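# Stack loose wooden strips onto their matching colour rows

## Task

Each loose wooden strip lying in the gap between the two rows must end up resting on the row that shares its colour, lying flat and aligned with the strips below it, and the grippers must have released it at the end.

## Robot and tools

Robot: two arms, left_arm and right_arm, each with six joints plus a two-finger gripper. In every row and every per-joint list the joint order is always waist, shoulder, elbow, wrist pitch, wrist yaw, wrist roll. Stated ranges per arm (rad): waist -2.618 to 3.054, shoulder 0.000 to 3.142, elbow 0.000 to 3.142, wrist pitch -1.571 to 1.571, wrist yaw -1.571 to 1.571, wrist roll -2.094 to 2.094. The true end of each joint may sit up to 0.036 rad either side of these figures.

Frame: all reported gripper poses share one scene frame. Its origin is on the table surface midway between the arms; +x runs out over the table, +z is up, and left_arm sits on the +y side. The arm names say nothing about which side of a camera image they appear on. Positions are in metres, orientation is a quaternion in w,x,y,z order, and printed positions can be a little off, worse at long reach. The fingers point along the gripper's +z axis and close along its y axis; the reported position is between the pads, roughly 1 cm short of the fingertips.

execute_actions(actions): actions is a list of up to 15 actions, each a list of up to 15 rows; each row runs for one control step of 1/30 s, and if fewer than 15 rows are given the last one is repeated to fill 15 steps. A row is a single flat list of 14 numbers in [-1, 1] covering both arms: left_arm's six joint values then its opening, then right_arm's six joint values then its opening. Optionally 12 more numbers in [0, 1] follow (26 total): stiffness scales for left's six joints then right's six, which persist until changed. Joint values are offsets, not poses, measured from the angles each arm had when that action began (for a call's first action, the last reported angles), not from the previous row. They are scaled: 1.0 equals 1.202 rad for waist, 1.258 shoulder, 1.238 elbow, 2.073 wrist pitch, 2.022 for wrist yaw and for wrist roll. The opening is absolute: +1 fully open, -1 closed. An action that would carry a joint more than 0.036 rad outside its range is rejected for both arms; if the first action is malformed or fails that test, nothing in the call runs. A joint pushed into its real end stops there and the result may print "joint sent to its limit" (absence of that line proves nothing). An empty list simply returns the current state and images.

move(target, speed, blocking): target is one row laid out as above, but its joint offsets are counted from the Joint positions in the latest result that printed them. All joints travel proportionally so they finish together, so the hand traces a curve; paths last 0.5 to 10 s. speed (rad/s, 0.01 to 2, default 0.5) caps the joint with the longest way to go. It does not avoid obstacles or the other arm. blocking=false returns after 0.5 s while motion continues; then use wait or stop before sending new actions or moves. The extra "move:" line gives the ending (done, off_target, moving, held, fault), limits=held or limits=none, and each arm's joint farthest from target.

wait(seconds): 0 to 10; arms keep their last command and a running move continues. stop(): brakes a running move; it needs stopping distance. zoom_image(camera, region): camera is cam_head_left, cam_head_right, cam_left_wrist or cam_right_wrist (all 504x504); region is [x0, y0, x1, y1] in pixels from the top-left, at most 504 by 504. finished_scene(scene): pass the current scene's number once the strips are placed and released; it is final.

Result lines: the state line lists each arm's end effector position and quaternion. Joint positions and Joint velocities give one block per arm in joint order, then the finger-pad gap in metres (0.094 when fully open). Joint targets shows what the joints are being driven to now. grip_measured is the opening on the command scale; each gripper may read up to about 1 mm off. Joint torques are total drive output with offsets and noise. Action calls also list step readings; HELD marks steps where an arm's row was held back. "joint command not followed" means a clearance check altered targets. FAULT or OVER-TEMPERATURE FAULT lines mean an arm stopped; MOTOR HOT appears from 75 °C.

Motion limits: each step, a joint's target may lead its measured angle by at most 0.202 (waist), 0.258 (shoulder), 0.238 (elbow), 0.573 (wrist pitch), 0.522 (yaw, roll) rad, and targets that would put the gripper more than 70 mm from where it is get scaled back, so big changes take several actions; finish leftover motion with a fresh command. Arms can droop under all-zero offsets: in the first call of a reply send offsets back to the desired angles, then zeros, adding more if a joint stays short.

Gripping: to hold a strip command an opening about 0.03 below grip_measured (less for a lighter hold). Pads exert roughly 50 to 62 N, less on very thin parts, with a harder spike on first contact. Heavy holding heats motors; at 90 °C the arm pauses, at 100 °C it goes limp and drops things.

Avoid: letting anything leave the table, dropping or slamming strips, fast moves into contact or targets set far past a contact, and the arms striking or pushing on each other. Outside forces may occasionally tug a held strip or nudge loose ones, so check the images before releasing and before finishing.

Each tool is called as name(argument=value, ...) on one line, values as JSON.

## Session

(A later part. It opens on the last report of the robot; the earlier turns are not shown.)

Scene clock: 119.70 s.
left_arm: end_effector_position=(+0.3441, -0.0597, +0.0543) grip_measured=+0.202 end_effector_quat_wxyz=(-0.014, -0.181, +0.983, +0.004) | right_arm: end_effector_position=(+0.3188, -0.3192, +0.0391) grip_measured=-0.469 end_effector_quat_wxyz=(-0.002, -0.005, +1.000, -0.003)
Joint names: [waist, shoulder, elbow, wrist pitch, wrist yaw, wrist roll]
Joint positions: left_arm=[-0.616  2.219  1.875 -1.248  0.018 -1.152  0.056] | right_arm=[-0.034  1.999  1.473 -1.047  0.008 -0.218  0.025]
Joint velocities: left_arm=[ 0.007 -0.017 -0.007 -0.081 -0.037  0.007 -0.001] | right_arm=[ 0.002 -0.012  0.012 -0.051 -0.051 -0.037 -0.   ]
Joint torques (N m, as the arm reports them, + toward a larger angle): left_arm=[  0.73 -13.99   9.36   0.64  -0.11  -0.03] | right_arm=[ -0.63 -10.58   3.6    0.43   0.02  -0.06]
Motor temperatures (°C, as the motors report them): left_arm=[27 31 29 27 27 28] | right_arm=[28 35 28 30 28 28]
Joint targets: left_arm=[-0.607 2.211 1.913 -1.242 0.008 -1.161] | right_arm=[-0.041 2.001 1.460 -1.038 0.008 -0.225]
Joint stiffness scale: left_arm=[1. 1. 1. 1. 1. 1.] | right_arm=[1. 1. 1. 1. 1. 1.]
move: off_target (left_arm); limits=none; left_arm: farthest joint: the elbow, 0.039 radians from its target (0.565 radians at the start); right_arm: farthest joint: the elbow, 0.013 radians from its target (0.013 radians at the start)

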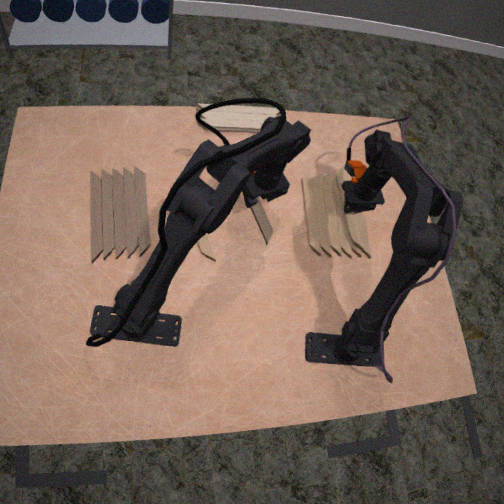

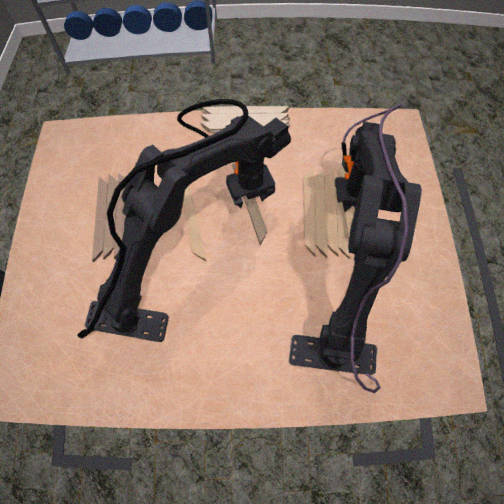

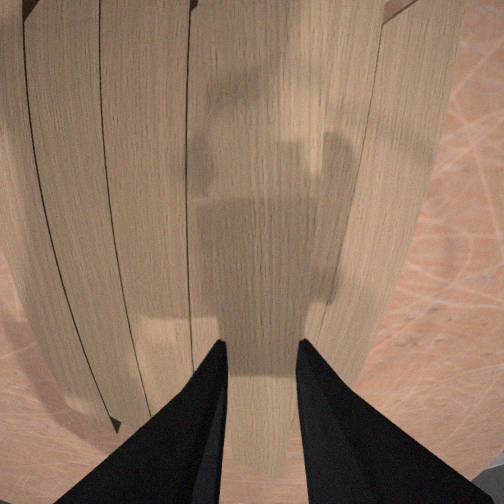

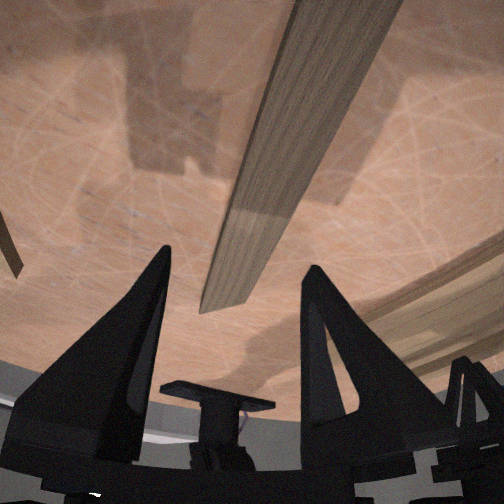

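move(target=[0,0,-0.08,0.053,0,0.063,0.2, -0.042,0,0,0,0,0.037,-0.5], speed=0.3)

Scene clock: 133.77 s.
left_arm: end_effector_position=(+0.3436, -0.0594, +0.0321) grip_measured=+0.202 end_effector_quat_wxyz=(-0.011, -0.122, +0.992, -0.002) | right_arm: end_effector_position=(+0.3149, -0.3355, +0.0391) grip_measured=-0.469 end_effector_quat_wxyz=(-0.002, +0.052, +0.999, -0.003)
Joint names: [waist, shoulder, elbow, wrist pitch, wrist yaw, wrist roll]
Joint positions: left_arm=[-0.616  2.219  1.786 -1.148  0.019 -1.033  0.056] | right_arm=[-0.079  1.999  1.473 -1.047  0.008 -0.15   0.025]
Joint velocities: left_arm=[ 0.002  0.007 -0.012 -0.007  0.037  0.022  0.001] | right_arm=[-0.032  0.002 -0.012 -0.022  0.022  0.007  0.   ]
Joint torques (N m, as the arm reports them, + toward a larger angle): left_arm=[ -0.01 -13.22   4.85   0.68  -0.03   0.06] | right_arm=[ -0.41 -10.77   4.45   0.29   0.     0.02]
Motor temperatures (°C, as the motors report them): left_arm=[27 35 30 27 27 28] | right_arm=[28 35 28 30 28 28]
Joint targets: left_arm=[-0.616 2.219 1.776 -1.138 0.019 -1.024] | right_arm=[-0.085 1.999 1.473 -1.047 0.008 -0.143]
Joint stiffness scale: left_arm=[1. 1. 1. 1. 1. 1.] | right_arm=[1. 1. 1. 1. 1. 1.]
move: done; limits=none; left_arm: farthest joint: the elbow, 0.010 radians from its target (0.099 radians at the start); right_arm: farthest joint: the wrist roll, 0.007 radians from its target (0.075 radians at the start)

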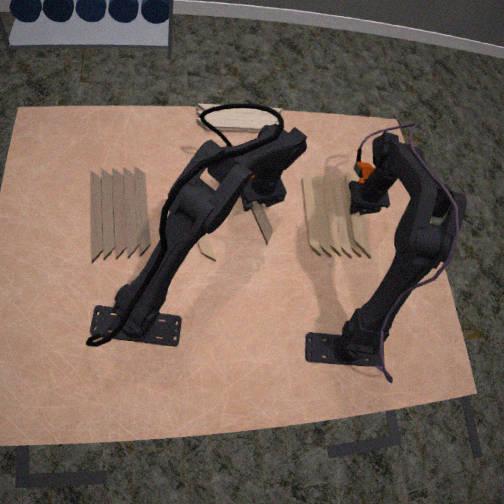

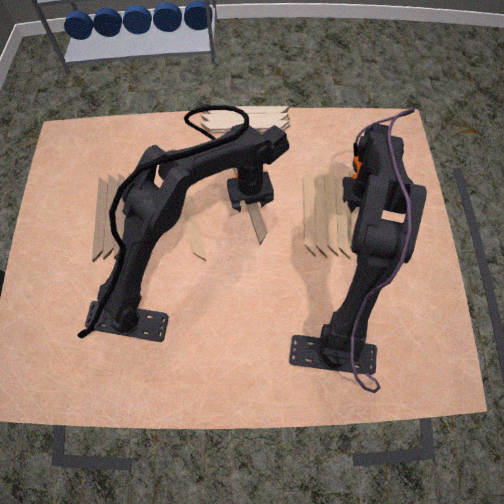

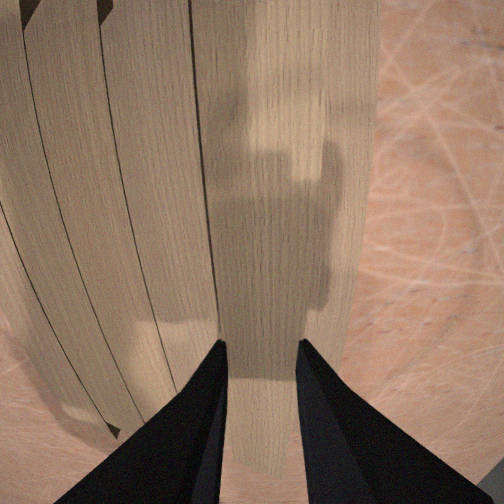

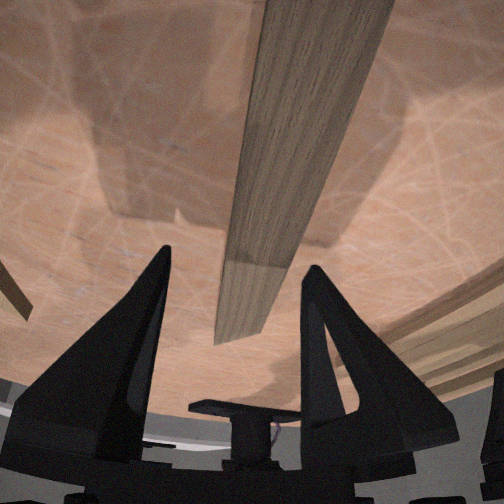

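move(target=[0,0,-0.066,0.044,0,0,0.5, 0.016,0,-0.045,0.024,0,-0.013,-0.5], speed=0.2)

Scene clock: 141.40 s.
left_arm: end_effector_position=(+0.3428, -0.0588, +0.0151) grip_measured=+0.498 end_effector_quat_wxyz=(-0.008, -0.122, +0.993, -0.007) | right_arm: end_effector_position=(+0.3136, -0.3308, +0.0299) grip_measured=-0.469 end_effector_quat_wxyz=(-0.001, +0.036, +0.999, -0.004)
Joint names: [waist, shoulder, elbow, wrist pitch, wrist yaw, wrist roll]
Joint positions: left_arm=[-0.616  2.219  1.717 -1.067  0.02  -1.033  0.07 ] | right_arm=[-0.068  1.999  1.434 -1.006  0.008 -0.17   0.025]
Joint velocities: left_arm=[-0.012 -0.007 -0.002 -0.022 -0.051 -0.022 -0.001] | right_arm=[ 0.007  0.022  0.017 -0.051 -0.037 -0.11   0.   ]
Joint torques (N m, as the arm reports them, + toward a larger angle): left_arm=[  0.02 -13.2    4.47   0.7   -0.05   0.02] | right_arm=[  0.66 -10.66   3.3    0.46   0.02  -0.08]
Motor temperatures (°C, as the motors report them): left_arm=[27 36 29 27 27 28] | right_arm=[28 35 28 30 28 28]
Joint targets: left_arm=[-0.616 2.219 1.704 -1.057 0.019 -1.033] | right_arm=[-0.060 1.999 1.417 -0.997 0.008 -0.176]
Joint stiffness scale: left_arm=[1. 1. 1. 1. 1. 1.] | right_arm=[1. 1. 1. 1. 1. 1.]
move: done; limits=none; left_arm: farthest joint: the elbow, 0.012 radians from its target (0.081 radians at the start); right_arm: farthest joint: the elbow, 0.017 radians from its target (0.055 radians at the start)

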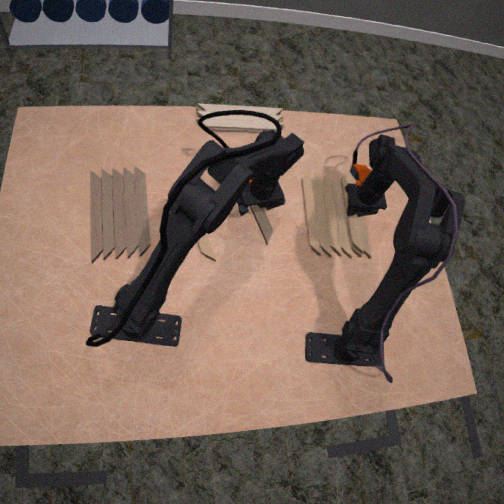

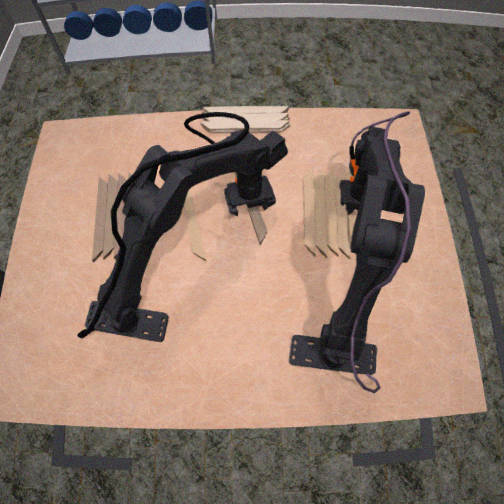

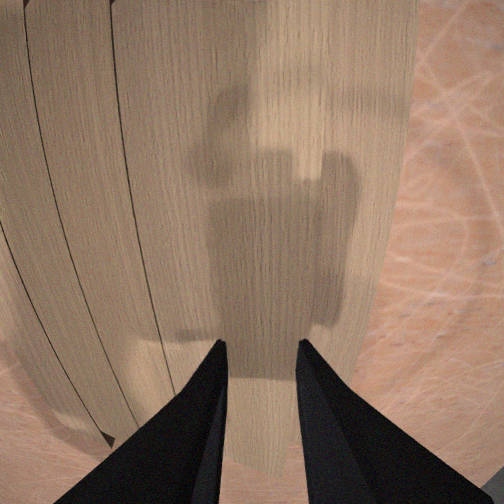

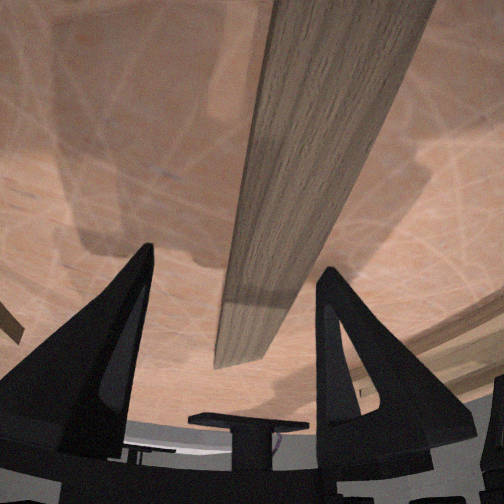

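Lateral well aligned. Check lengthwise.

zoom_image(camera="cam_head_left", region=[280,150,420,280])

move(target=[0,0,0,0,0,0,-0.5, 0,0,0,0,0,0,-0.5])

Region (280, 150, 420, 280) of cam_head_left's 504x504 image, scaled by 3.600, with more detail than that image has; it fills the top 468 rows of this view, and the rest is white.

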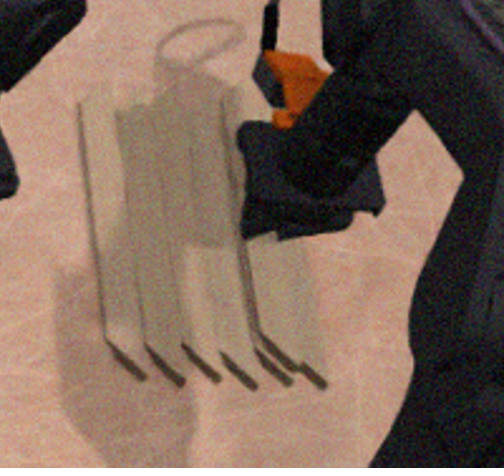

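Scene clock: 144.53 s.
left_arm: end_effector_position=(+0.3428, -0.0591, +0.0151) grip_measured=-0.453 end_effector_quat_wxyz=(-0.008, -0.122, +0.993, -0.007) | right_arm: end_effector_position=(+0.3137, -0.3308, +0.0299) grip_measured=-0.469 end_effector_quat_wxyz=(-0.001, +0.036, +0.999, -0.004)
Joint names: [waist, shoulder, elbow, wrist pitch, wrist yaw, wrist roll]
Joint positions: left_arm=[-0.616  2.219  1.717 -1.067  0.022 -1.033  0.026] | right_arm=[-0.068  1.999  1.434 -1.006  0.008 -0.17   0.025]
Joint velocities: left_arm=[-0.017 -0.017 -0.007  0.037 -0.037 -0.066  0.   ] | right_arm=[-0.007  0.002 -0.007  0.081  0.007  0.037  0.   ]
Joint torques (N m, as the arm reports them, + toward a larger angle): left_arm=[ -0.03 -13.21   5.67   0.61  -0.05   0.02] | right_arm=[  0.06 -10.56   4.33   0.33   0.     0.01]
Motor temperatures (°C, as the motors report them): left_arm=[27 36 29 27 27 28] | right_arm=[28 35 28 30 28 28]
Joint targets: left_arm=[-0.616 2.219 1.717 -1.067 0.020 -1.033] | right_arm=[-0.068 1.999 1.434 -1.006 0.008 -0.170]
Joint stiffness scale: left_arm=[1. 1. 1. 1. 1. 1.] | right_arm=[1. 1. 1. 1. 1. 1.]
move: done; limits=none; left_arm: farthest joint: the wrist yaw, 0.002 radians from its target (0.000 radians at the start); right_arm: farthest joint: the waist, 0.000 radians from its target (0.000 radians at the start)

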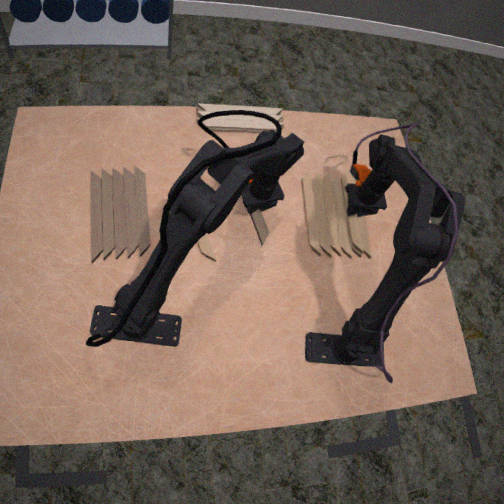

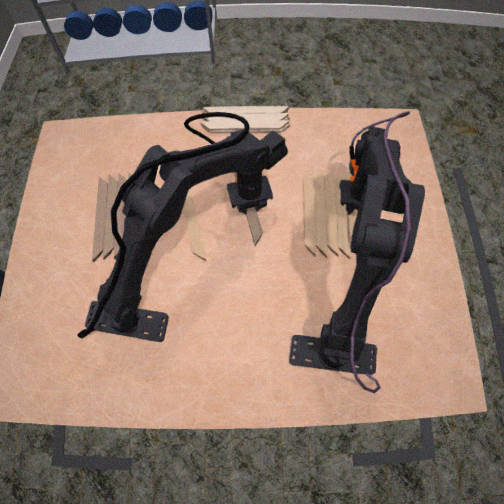

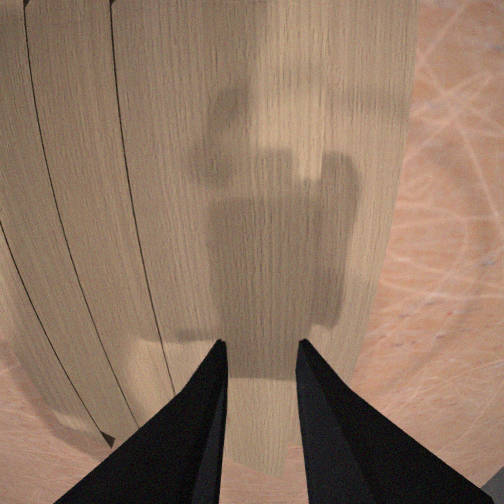

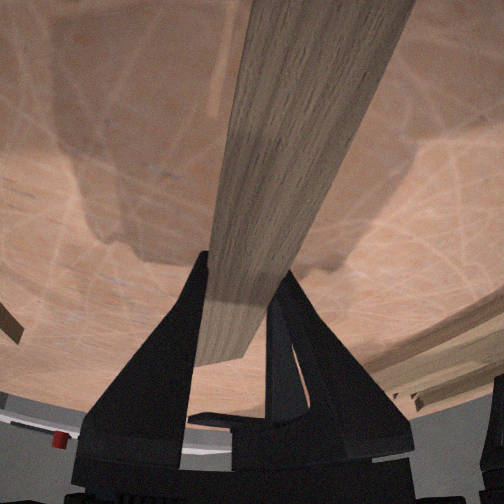

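move(target=[0,-0.12,0,-0.07,0,0,-0.5, 0,0,-0.031,0.014,0,0,-0.5], speed=0.3)

zoom_image(camera="cam_head_left", region=[280,150,420,280])

Scene clock: 149.47 s.
left_arm: end_effector_position=(+0.3262, -0.0428, +0.0645) grip_measured=-0.453 end_effector_quat_wxyz=(-0.011, -0.122, +0.992, -0.005) | right_arm: end_effector_position=(+0.3148, -0.3311, +0.0273) grip_measured=-0.469 end_effector_quat_wxyz=(+0.003, +0.036, +0.999, -0.005)
Joint names: [waist, shoulder, elbow, wrist pitch, wrist yaw, wrist roll]
Joint positions: left_arm=[-0.616  2.094  1.717 -1.2    0.023 -1.033  0.026] | right_arm=[-0.068  1.999  1.423 -0.987  0.008 -0.17   0.025]
Joint velocities: left_arm=[-0.007 -0.002 -0.002 -0.007  0.037 -0.022  0.   ] | right_arm=[-0.007 -0.007  0.007  0.007 -0.022  0.007  0.   ]
Joint torques (N m, as the arm reports them, + toward a larger angle): left_arm=[ -0.02 -14.33   5.87   0.51  -0.04   0.02] | right_arm=[ -0.03 -10.7    2.58   0.42  -0.01  -0.04]
Motor temperatures (°C, as the motors report them): left_arm=[27 36 29 27 27 28] | right_arm=[28 35 28 30 28 28]
Joint targets: left_arm=[-0.616 2.069 1.717 -1.212 0.022 -1.033] | right_arm=[-0.068 1.999 1.396 -0.977 0.008 -0.170]
Joint stiffness scale: left_arm=[1. 1. 1. 1. 1. 1.] | right_arm=[1. 1. 1. 1. 1. 1.]
move: off_target (left_arm, right_arm); limits=none; left_arm: farthest joint: the shoulder, 0.026 radians from its target (0.151 radians at the start); right_arm: farthest joint: the elbow, 0.028 radians from its target (0.038 radians at the start)

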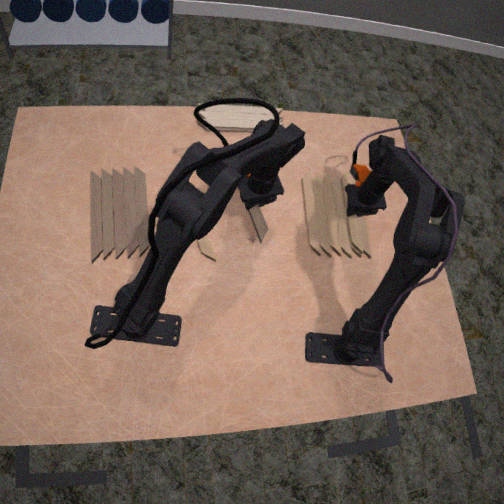

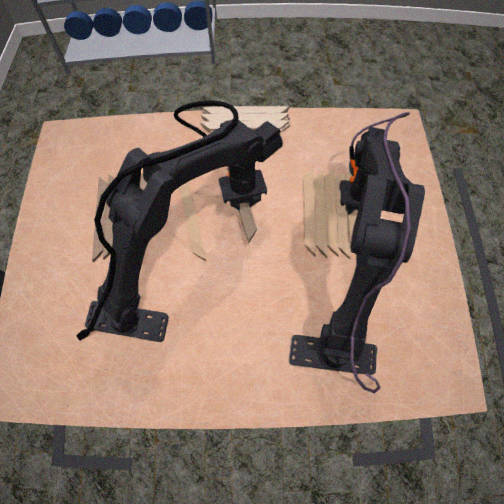

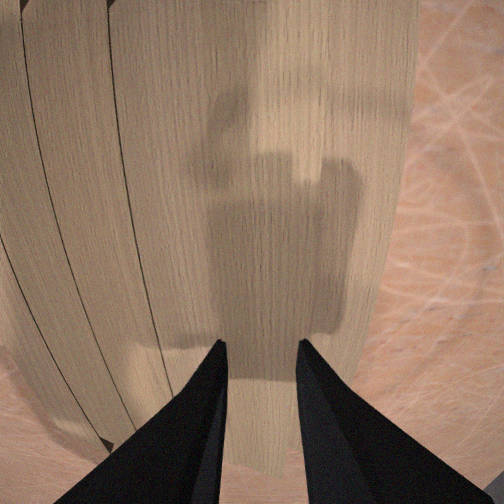

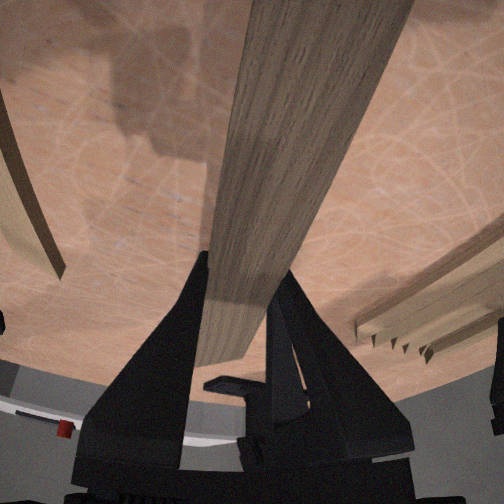

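Region (280, 150, 420, 280) of cam_head_left's 504x504 image, scaled by 3.600, with more detail than that image has; it fills the top 468 rows of this view, and the rest is white.

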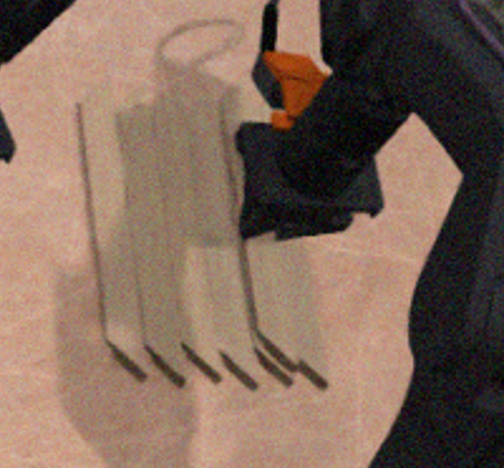

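move(target=[0.74,-0.385,-0.516,0.086,-0.012,0.588,-0.5, 0,-0.036,-0.036,0,0,0,-0.5], speed=0.8)

zoom_image(camera="cam_head_left", region=[280,150,420,280])

Scene clock: 162.17 s.
left_arm: end_effector_position=(+0.3184, +0.2697, +0.0552) grip_measured=-0.453 end_effector_quat_wxyz=(-0.011, +0.027, +1.000, -0.002) | right_arm: end_effector_position=(+0.3088, -0.3296, +0.0281) grip_measured=-0.469 end_effector_quat_wxyz=(+0.001, +0.036, +0.999, -0.004)
Joint names: [waist, shoulder, elbow, wrist pitch, wrist yaw, wrist roll]
Joint positions: left_arm=[ 0.268  1.643  1.087 -1.037  0.001  0.148  0.026] | right_arm=[-0.068  1.979  1.399 -0.986  0.008 -0.17   0.025]
Joint velocities: left_arm=[-0.002  0.002  0.007 -0.022  0.007  0.022  0.   ] | right_arm=[ 0.002 -0.017  0.007  0.007  0.007  0.007 -0.001]
Joint torques (N m, as the arm reports them, + toward a larger angle): left_arm=[  0.51 -10.61   4.68   0.72  -0.05   0.08] | right_arm=[  0.1  -12.57   3.09   0.32   0.01  -0.04]
Motor temperatures (°C, as the motors report them): left_arm=[27 38 29 27 27 28] | right_arm=[28 35 28 30 28 28]
Joint targets: left_arm=[0.274 1.609 1.078 -1.022 -0.001 0.156] | right_arm=[-0.068 1.954 1.379 -0.987 0.008 -0.170]
Joint stiffness scale: left_arm=[1. 1. 1. 1. 1. 1.] | right_arm=[1. 1. 1. 1. 1. 1.]
move: off_target (left_arm, right_arm); limits=none; left_arm: farthest joint: the shoulder, 0.034 radians from its target (0.484 radians at the start); right_arm: farthest joint: the shoulder, 0.026 radians from its target (0.045 radians at the start)

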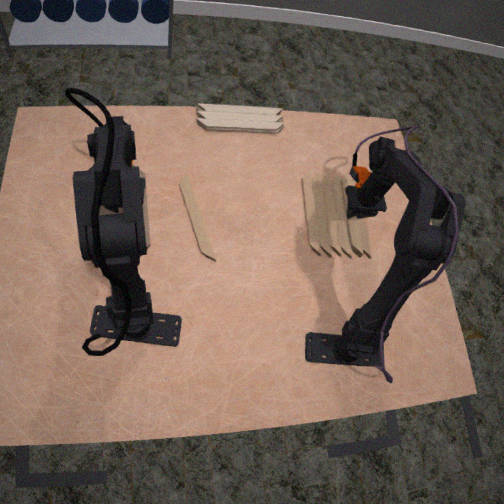

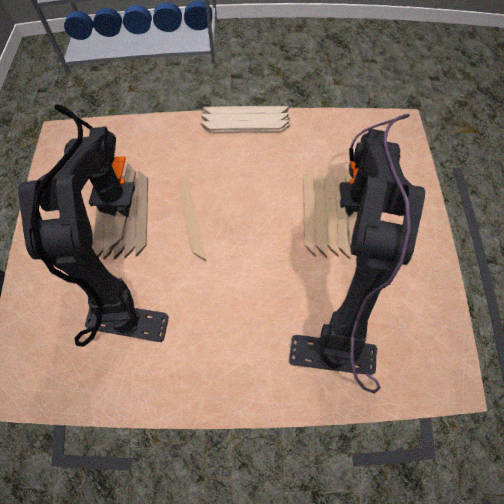

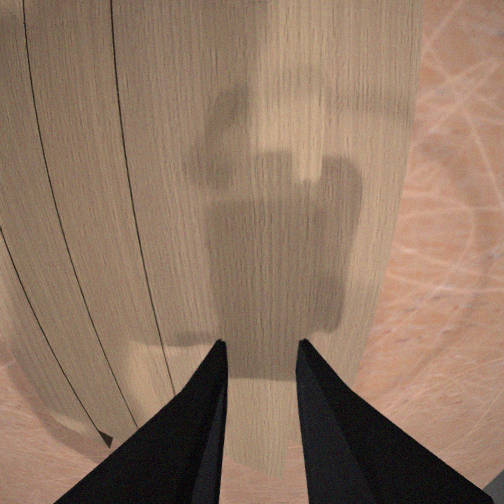

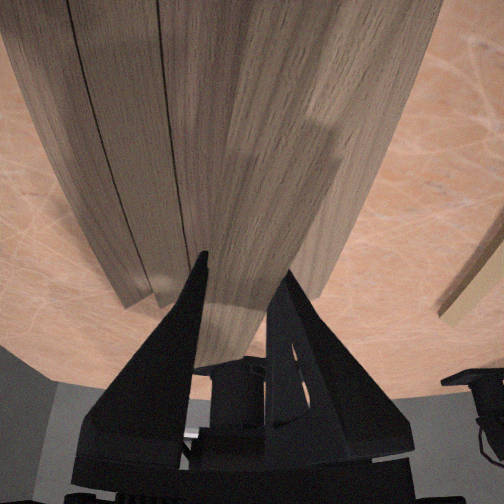

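Region (280, 150, 420, 280) of cam_head_left's 504x504 image, scaled by 3.600, with more detail than that image has; it fills the top 468 rows of this view, and the rest is white.

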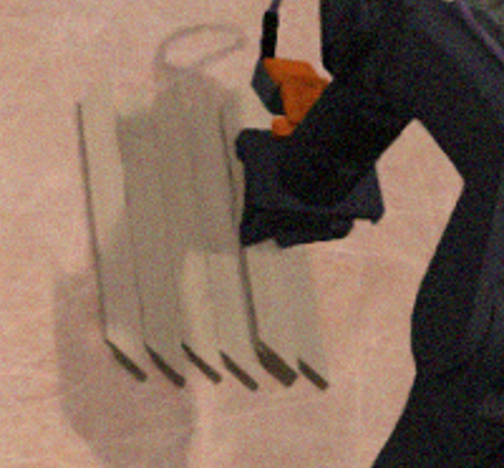

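move(target=[0,0,-0.078,0.057,0,-0.044,-0.5, 0,0,0,0,0,0,0.0], speed=0.3)

Scene clock: 168.83 s.
left_arm: end_effector_position=(+0.3141, +0.2693, +0.0342) grip_measured=-0.453 end_effector_quat_wxyz=(-0.004, -0.013, +1.000, -0.001) | right_arm: end_effector_position=(+0.3088, -0.3296, +0.0281) grip_measured=-0.003 end_effector_quat_wxyz=(+0.001, +0.036, +0.999, -0.004)
Joint names: [waist, shoulder, elbow, wrist pitch, wrist yaw, wrist roll]
Joint positions: left_arm=[ 0.268  1.643  0.999 -0.934  0.001  0.067  0.026] | right_arm=[-0.068  1.979  1.399 -0.986  0.008 -0.17   0.047]
Joint velocities: left_arm=[ 0.007  0.007  0.002 -0.007  0.037 -0.037  0.   ] | right_arm=[-0.007  0.002  0.012 -0.051 -0.022 -0.022 -0.001]
Joint torques (N m, as the arm reports them, + toward a larger angle): left_arm=[-0.03 -7.59  4.65  0.75 -0.04 -0.05] | right_arm=[ -0.17 -10.41   4.54   0.3    0.04   0.01]
Motor temperatures (°C, as the motors report them): left_arm=[27 37 29 27 27 28] | right_arm=[28 36 28 30 28 28]
Joint targets: left_arm=[0.268 1.643 0.990 -0.919 0.001 0.059] | right_arm=[-0.068 1.979 1.399 -0.986 0.008 -0.170]
Joint stiffness scale: left_arm=[1. 1. 1. 1. 1. 1.] | right_arm=[1. 1. 1. 1. 1. 1.]
move: done; limits=none; left_arm: farthest joint: the wrist pitch, 0.015 radians from its target (0.118 radians at the start); right_arm: farthest joint: the waist, 0.000 radians from its target (0.000 radians at the start)

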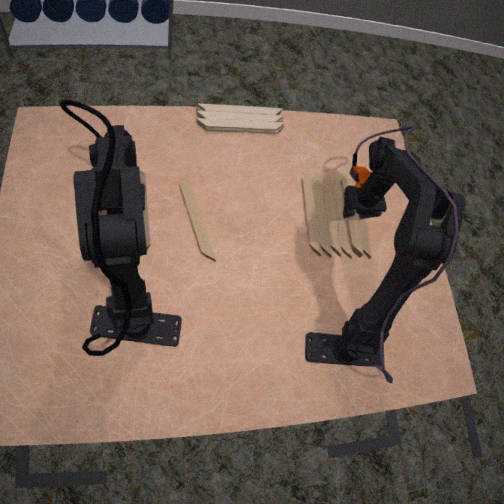

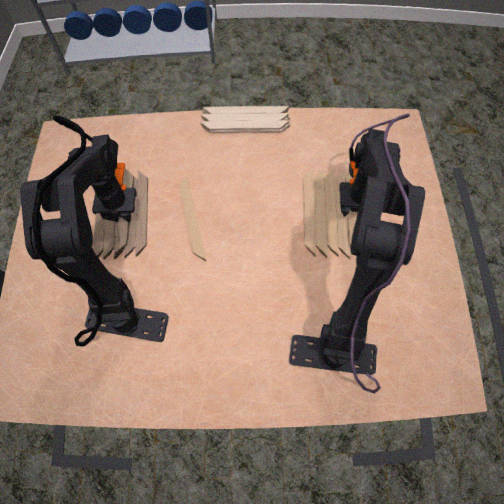

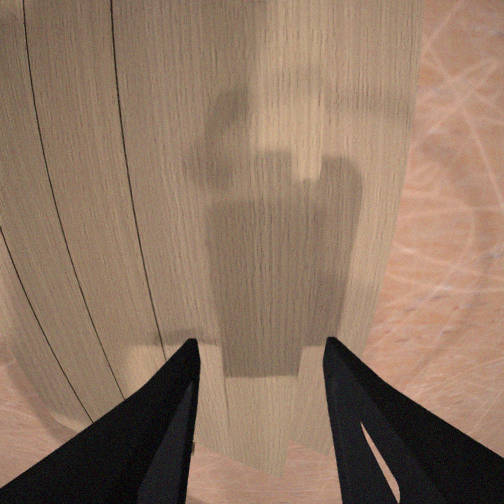

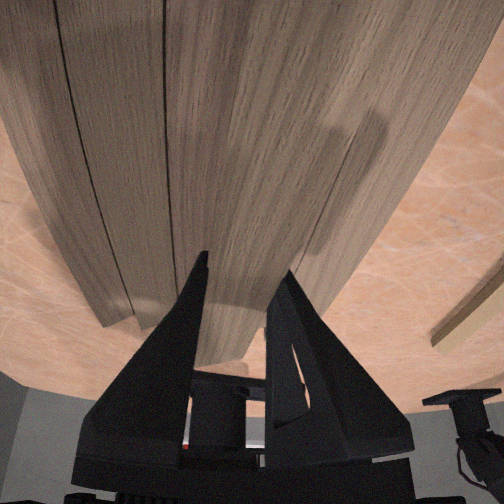

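move(target=[-0.036,0,0,0,0,-0.032,-0.5, 0,-0.12,0,-0.07,0,0,0.3], speed=0.4)

move(target=[0,0,0,0,0,0,-0.5, 0.827,0.46,0.68,-0.113,0,0.344,0.3], speed=0.9)

zoom_image(camera="cam_head_right", region=[60,150,200,280])

Scene clock: 182.77 s.
left_arm: end_effector_position=(+0.3148, +0.2609, +0.0342) grip_measured=-0.453 end_effector_quat_wxyz=(-0.004, -0.026, +1.000, -0.001) | right_arm: end_effector_position=(+0.2852, -0.3238, +0.0748) grip_measured=+0.298 end_effector_quat_wxyz=(+0.004, +0.036, +0.999, -0.005)
Joint names: [waist, shoulder, elbow, wrist pitch, wrist yaw, wrist roll]
Joint positions: left_arm=[ 0.236  1.643  0.999 -0.934  0.001  0.012  0.026] | right_arm=[-0.068  1.838  1.399 -1.122  0.008 -0.17   0.061]
Joint velocities: left_arm=[-0.002 -0.002 -0.017  0.007  0.066  0.022  0.002] | right_arm=[-0.022 -0.007 -0.002 -0.007 -0.022  0.022  0.001]
Joint torques (N m, as the arm reports them, + toward a larger angle): left_arm=[-1.06 -7.59  5.35  0.61 -0.04 -0.05] | right_arm=[ -0.01 -10.15   4.63   0.22   0.02  -0.02]
Motor temperatures (°C, as the motors report them): left_arm=[27 34 29 27 27 28] | right_arm=[28 35 28 30 28 28]
Joint targets: left_arm=[0.224 1.643 0.999 -0.934 0.001 0.003] | right_arm=[-0.068 1.829 1.399 -1.131 0.008 -0.170]
Joint stiffness scale: left_arm=[1. 1. 1. 1. 1. 1.] | right_arm=[1. 1. 1. 1. 1. 1.]
move: done; limits=none; left_arm: farthest joint: the waist, 0.012 radians from its target (0.043 radians at the start); right_arm: farthest joint: the shoulder, 0.010 radians from its target (0.151 radians at the start)

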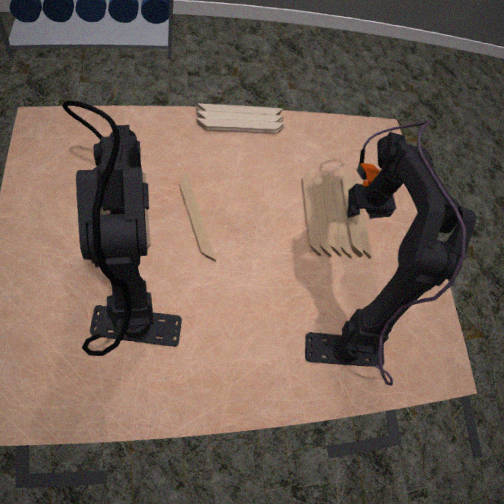

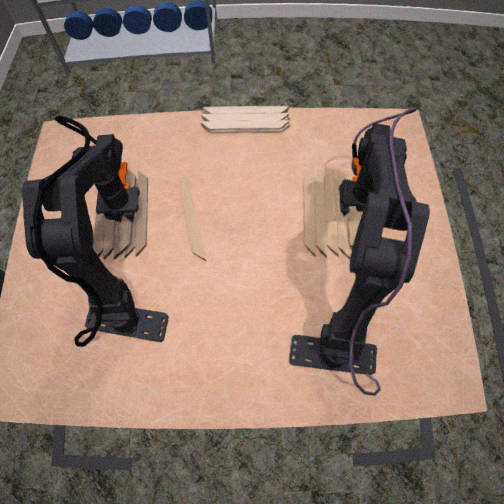

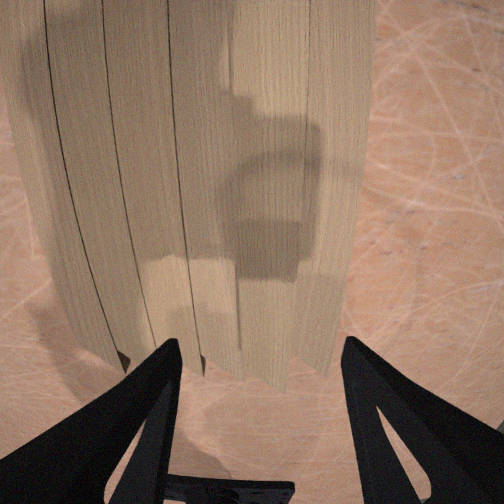

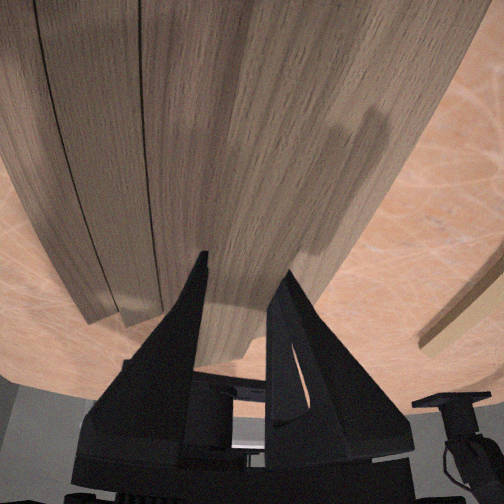

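Scene clock: 184.73 s.
left_arm: end_effector_position=(+0.3148, +0.2609, +0.0342) grip_measured=-0.453 end_effector_quat_wxyz=(-0.004, -0.026, +1.000, -0.001) | right_arm: end_effector_position=(+0.2997, +0.0817, +0.0508) grip_measured=+0.298 end_effector_quat_wxyz=(+0.005, -0.118, +0.993, +0.001)
Joint names: [waist, shoulder, elbow, wrist pitch, wrist yaw, wrist roll]
Joint positions: left_arm=[ 0.236  1.643  0.999 -0.934  0.001  0.012  0.026] | right_arm=[ 0.93   2.42   2.204 -1.346  0.004  0.519  0.061]
Joint velocities: left_arm=[ 0.012 -0.007 -0.002 -0.037  0.051 -0.022 -0.001] | right_arm=[ 0.007  0.007 -0.007 -0.081  0.066 -0.007  0.   ]
Joint torques (N m, as the arm reports them, + toward a larger angle): left_arm=[-0.03 -7.58  5.39  0.61 -0.04  0.02] | right_arm=[ -0.01 -14.47   7.02   0.25   0.07   0.1 ]
Motor temperatures (°C, as the motors report them): left_arm=[27 34 29 27 27 28] | right_arm=[28 36 29 30 28 28]
Joint targets: left_arm=[0.236 1.643 0.999 -0.934 0.001 0.012] | right_arm=[0.927 2.417 2.240 -1.356 0.008 0.526]
Joint stiffness scale: left_arm=[1. 1. 1. 1. 1. 1.] | right_arm=[1. 1. 1. 1. 1. 1.]
move: off_target (right_arm); limits=none; left_arm: farthest joint: the waist, 0.000 radians from its target (0.000 radians at the start); right_arm: farthest joint: the elbow, 0.037 radians from its target (0.842 radians at the start)

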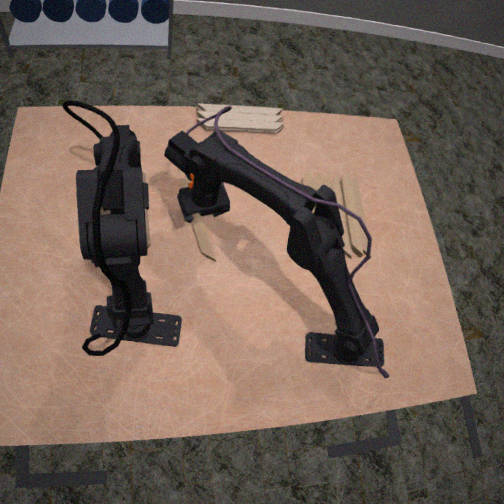

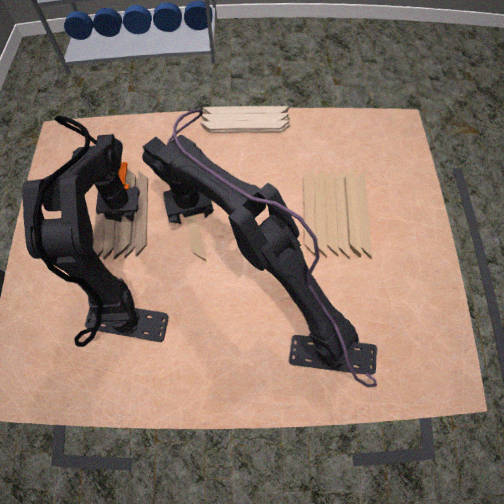

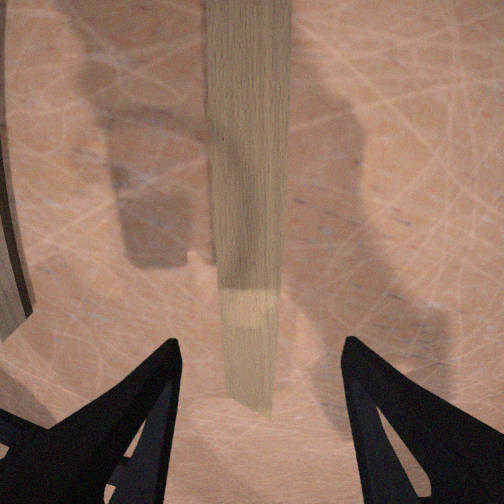

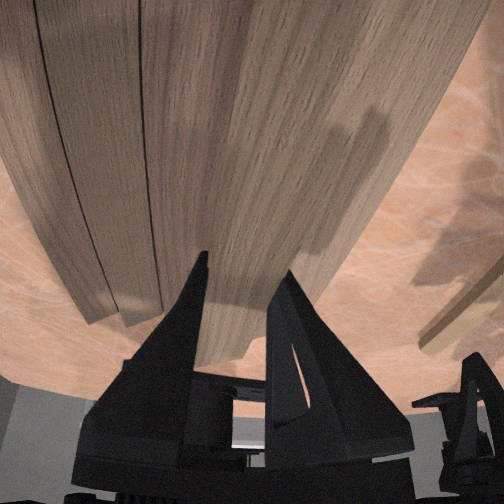

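Region (60, 150, 200, 280) of cam_head_right's 504x504 image, scaled by 3.600, with more detail than that image has; it fills the top 468 rows of this view, and the rest is white.

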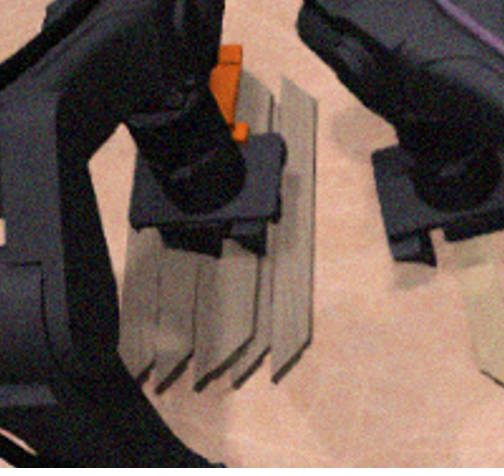

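move(target=[0,0.024,0,0.021,0,0,-0.5, 0,0,-0.132,0.07,0,0,0.3], speed=0.25)

zoom_image(camera="cam_head_right", region=[60,150,200,280])

Scene clock: 190.80 s.
left_arm: end_effector_position=(+0.3197, +0.2612, +0.0279) grip_measured=-0.453 end_effector_quat_wxyz=(-0.002, -0.026, +1.000, -0.001) | right_arm: end_effector_position=(+0.2969, +0.0790, +0.0142) grip_measured=+0.298 end_effector_quat_wxyz=(+0.001, -0.118, +0.993, -0.002)
Joint names: [waist, shoulder, elbow, wrist pitch, wrist yaw, wrist roll]
Joint positions: left_arm=[ 0.236  1.668  0.999 -0.906  0.001  0.012  0.026] | right_arm=[ 0.93   2.42   2.058 -1.21   0.004  0.519  0.061]
Joint velocities: left_arm=[ 0.007 -0.002 -0.007 -0.022 -0.066 -0.037 -0.   ] | right_arm=[-0.017 -0.012  0.002  0.007 -0.051  0.007  0.001]
Joint torques (N m, as the arm reports them, + toward a larger angle): left_arm=[-0.03 -7.3   5.4   0.76 -0.03  0.01] | right_arm=[  0.02 -14.3    3.3    0.36   0.02  -0.01]
Motor temperatures (°C, as the motors report them): left_arm=[27 34 29 27 27 28] | right_arm=[28 37 29 30 28 28]
Joint targets: left_arm=[0.236 1.674 0.999 -0.890 0.001 0.012] | right_arm=[0.930 2.420 2.041 -1.201 0.004 0.519]
Joint stiffness scale: left_arm=[1. 1. 1. 1. 1. 1.] | right_arm=[1. 1. 1. 1. 1. 1.]
move: done; limits=none; left_arm: farthest joint: the wrist pitch, 0.015 radians from its target (0.043 radians at the start); right_arm: farthest joint: the elbow, 0.018 radians from its target (0.163 radians at the start)

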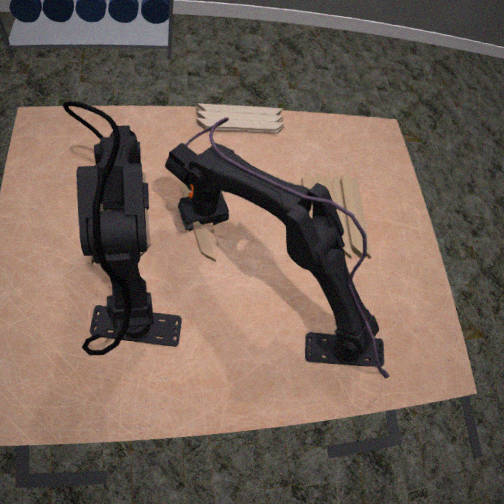

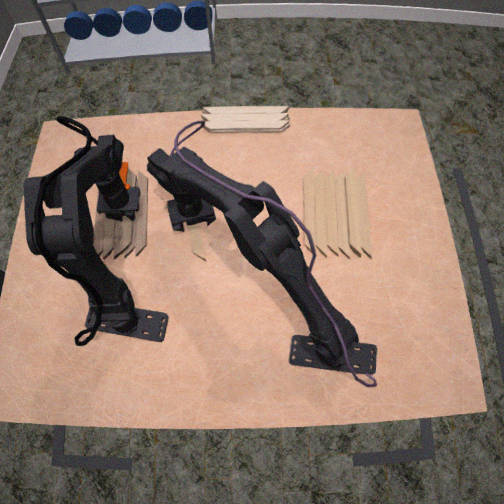

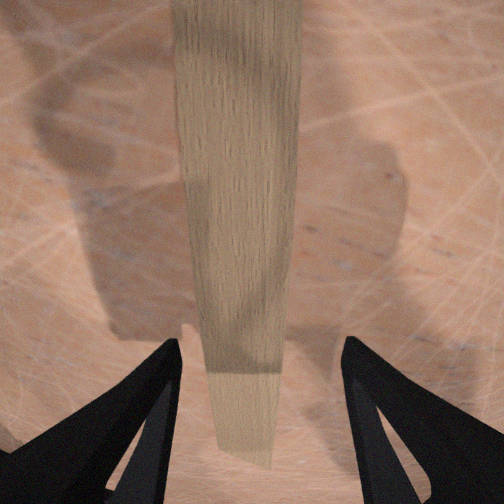

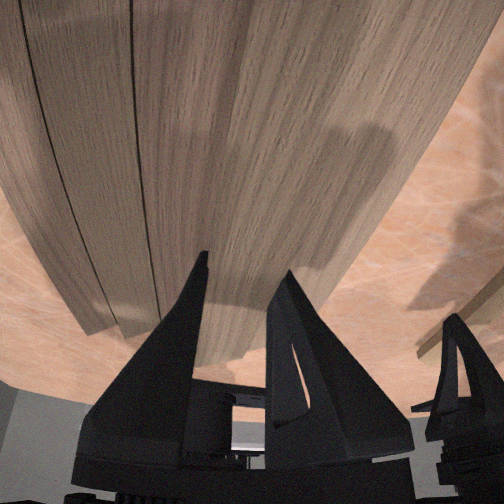

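Region (60, 150, 200, 280) of cam_head_right's 504x504 image, scaled by 3.600, with more detail than that image has; it fills the top 468 rows of this view, and the rest is white.

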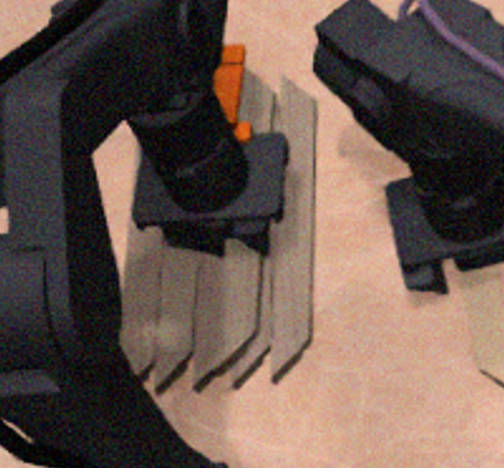

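move(target=[-0.022,0.012,0,0.01,0,-0.011,-0.5, 0,0,0,0,0,0,-0.5], speed=0.1)

zoom_image(camera="cam_head_right", region=[60,150,200,280])

Scene clock: 195.77 s.
left_arm: end_effector_position=(+0.3211, +0.2576, +0.0279) grip_measured=-0.453 end_effector_quat_wxyz=(+0.000, -0.025, +1.000, -0.001) | right_arm: end_effector_position=(+0.2968, +0.0792, +0.0142) grip_measured=-0.465 end_effector_quat_wxyz=(+0.001, -0.118, +0.993, -0.001)
Joint names: [waist, shoulder, elbow, wrist pitch, wrist yaw, wrist roll]
Joint positions: left_arm=[ 0.223  1.668  0.999 -0.901  0.001 -0.002  0.026] | right_arm=[ 0.93   2.42   2.058 -1.209  0.003  0.52   0.025]
Joint velocities: left_arm=[-0.007 -0.012  0.022 -0.022 -0.007 -0.066  0.001] | right_arm=[-0.012  0.002 -0.012  0.007 -0.037 -0.007  0.   ]
Joint torques (N m, as the arm reports them, + toward a larger angle): left_arm=[-1.12 -6.54  5.34  0.77 -0.03 -0.07] | right_arm=[  0.03 -14.46   4.65   0.32   0.02  -0.03]
Motor temperatures (°C, as the motors report them): left_arm=[27 33 29 27 27 28] | right_arm=[28 38 29 30 28 28]
Joint targets: left_arm=[0.210 1.683 0.999 -0.885 0.001 -0.011] | right_arm=[0.930 2.420 2.058 -1.210 0.004 0.519]
Joint stiffness scale: left_arm=[1. 1. 1. 1. 1. 1.] | right_arm=[1. 1. 1. 1. 1. 1.]
move: done; limits=none; left_arm: farthest joint: the shoulder, 0.015 radians from its target (0.015 radians at the start); right_arm: farthest joint: the wrist pitch, 0.001 radians from its target (0.001 radians at the start)

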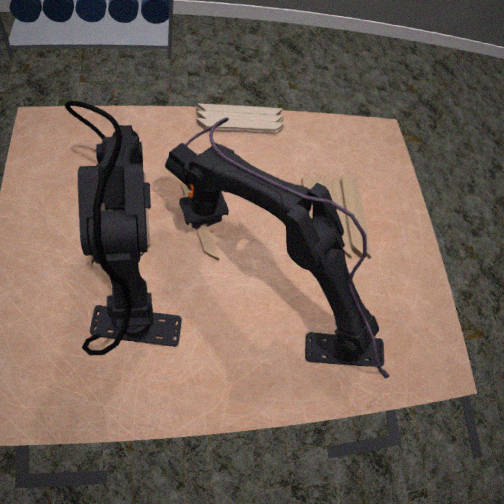

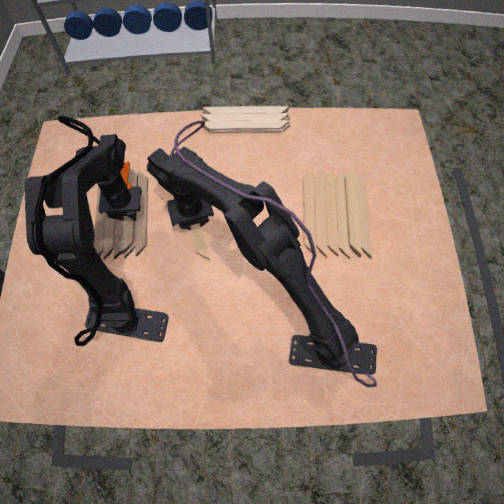

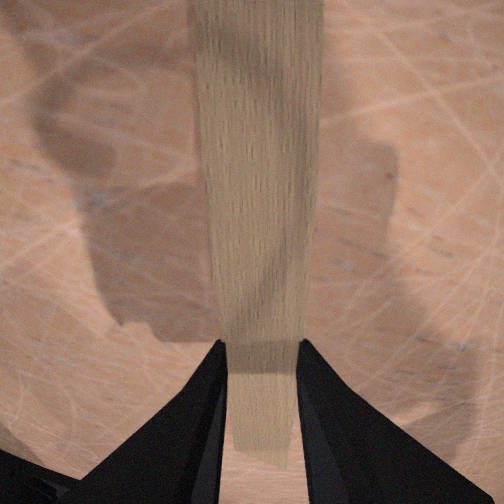

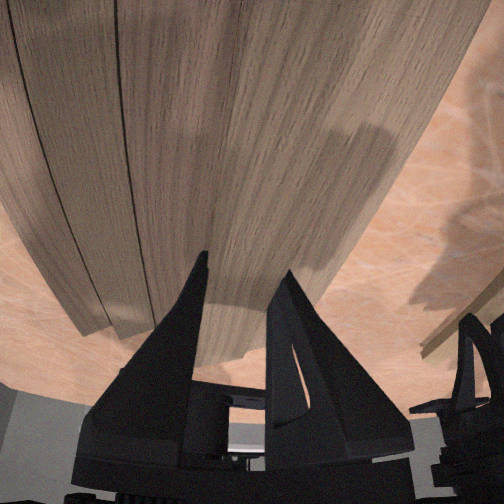

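Region (60, 150, 200, 280) of cam_head_right's 504x504 image, scaled by 3.600, with more detail than that image has; it fills the top 468 rows of this view, and the rest is white.

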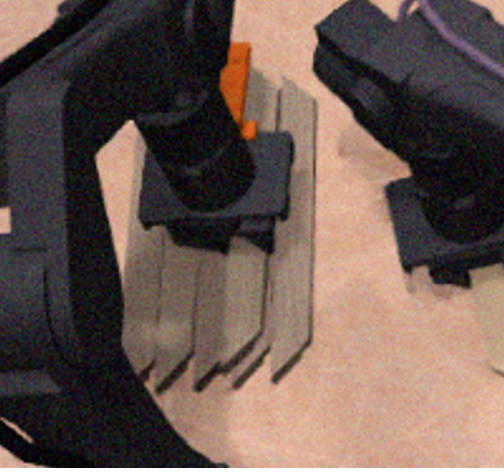

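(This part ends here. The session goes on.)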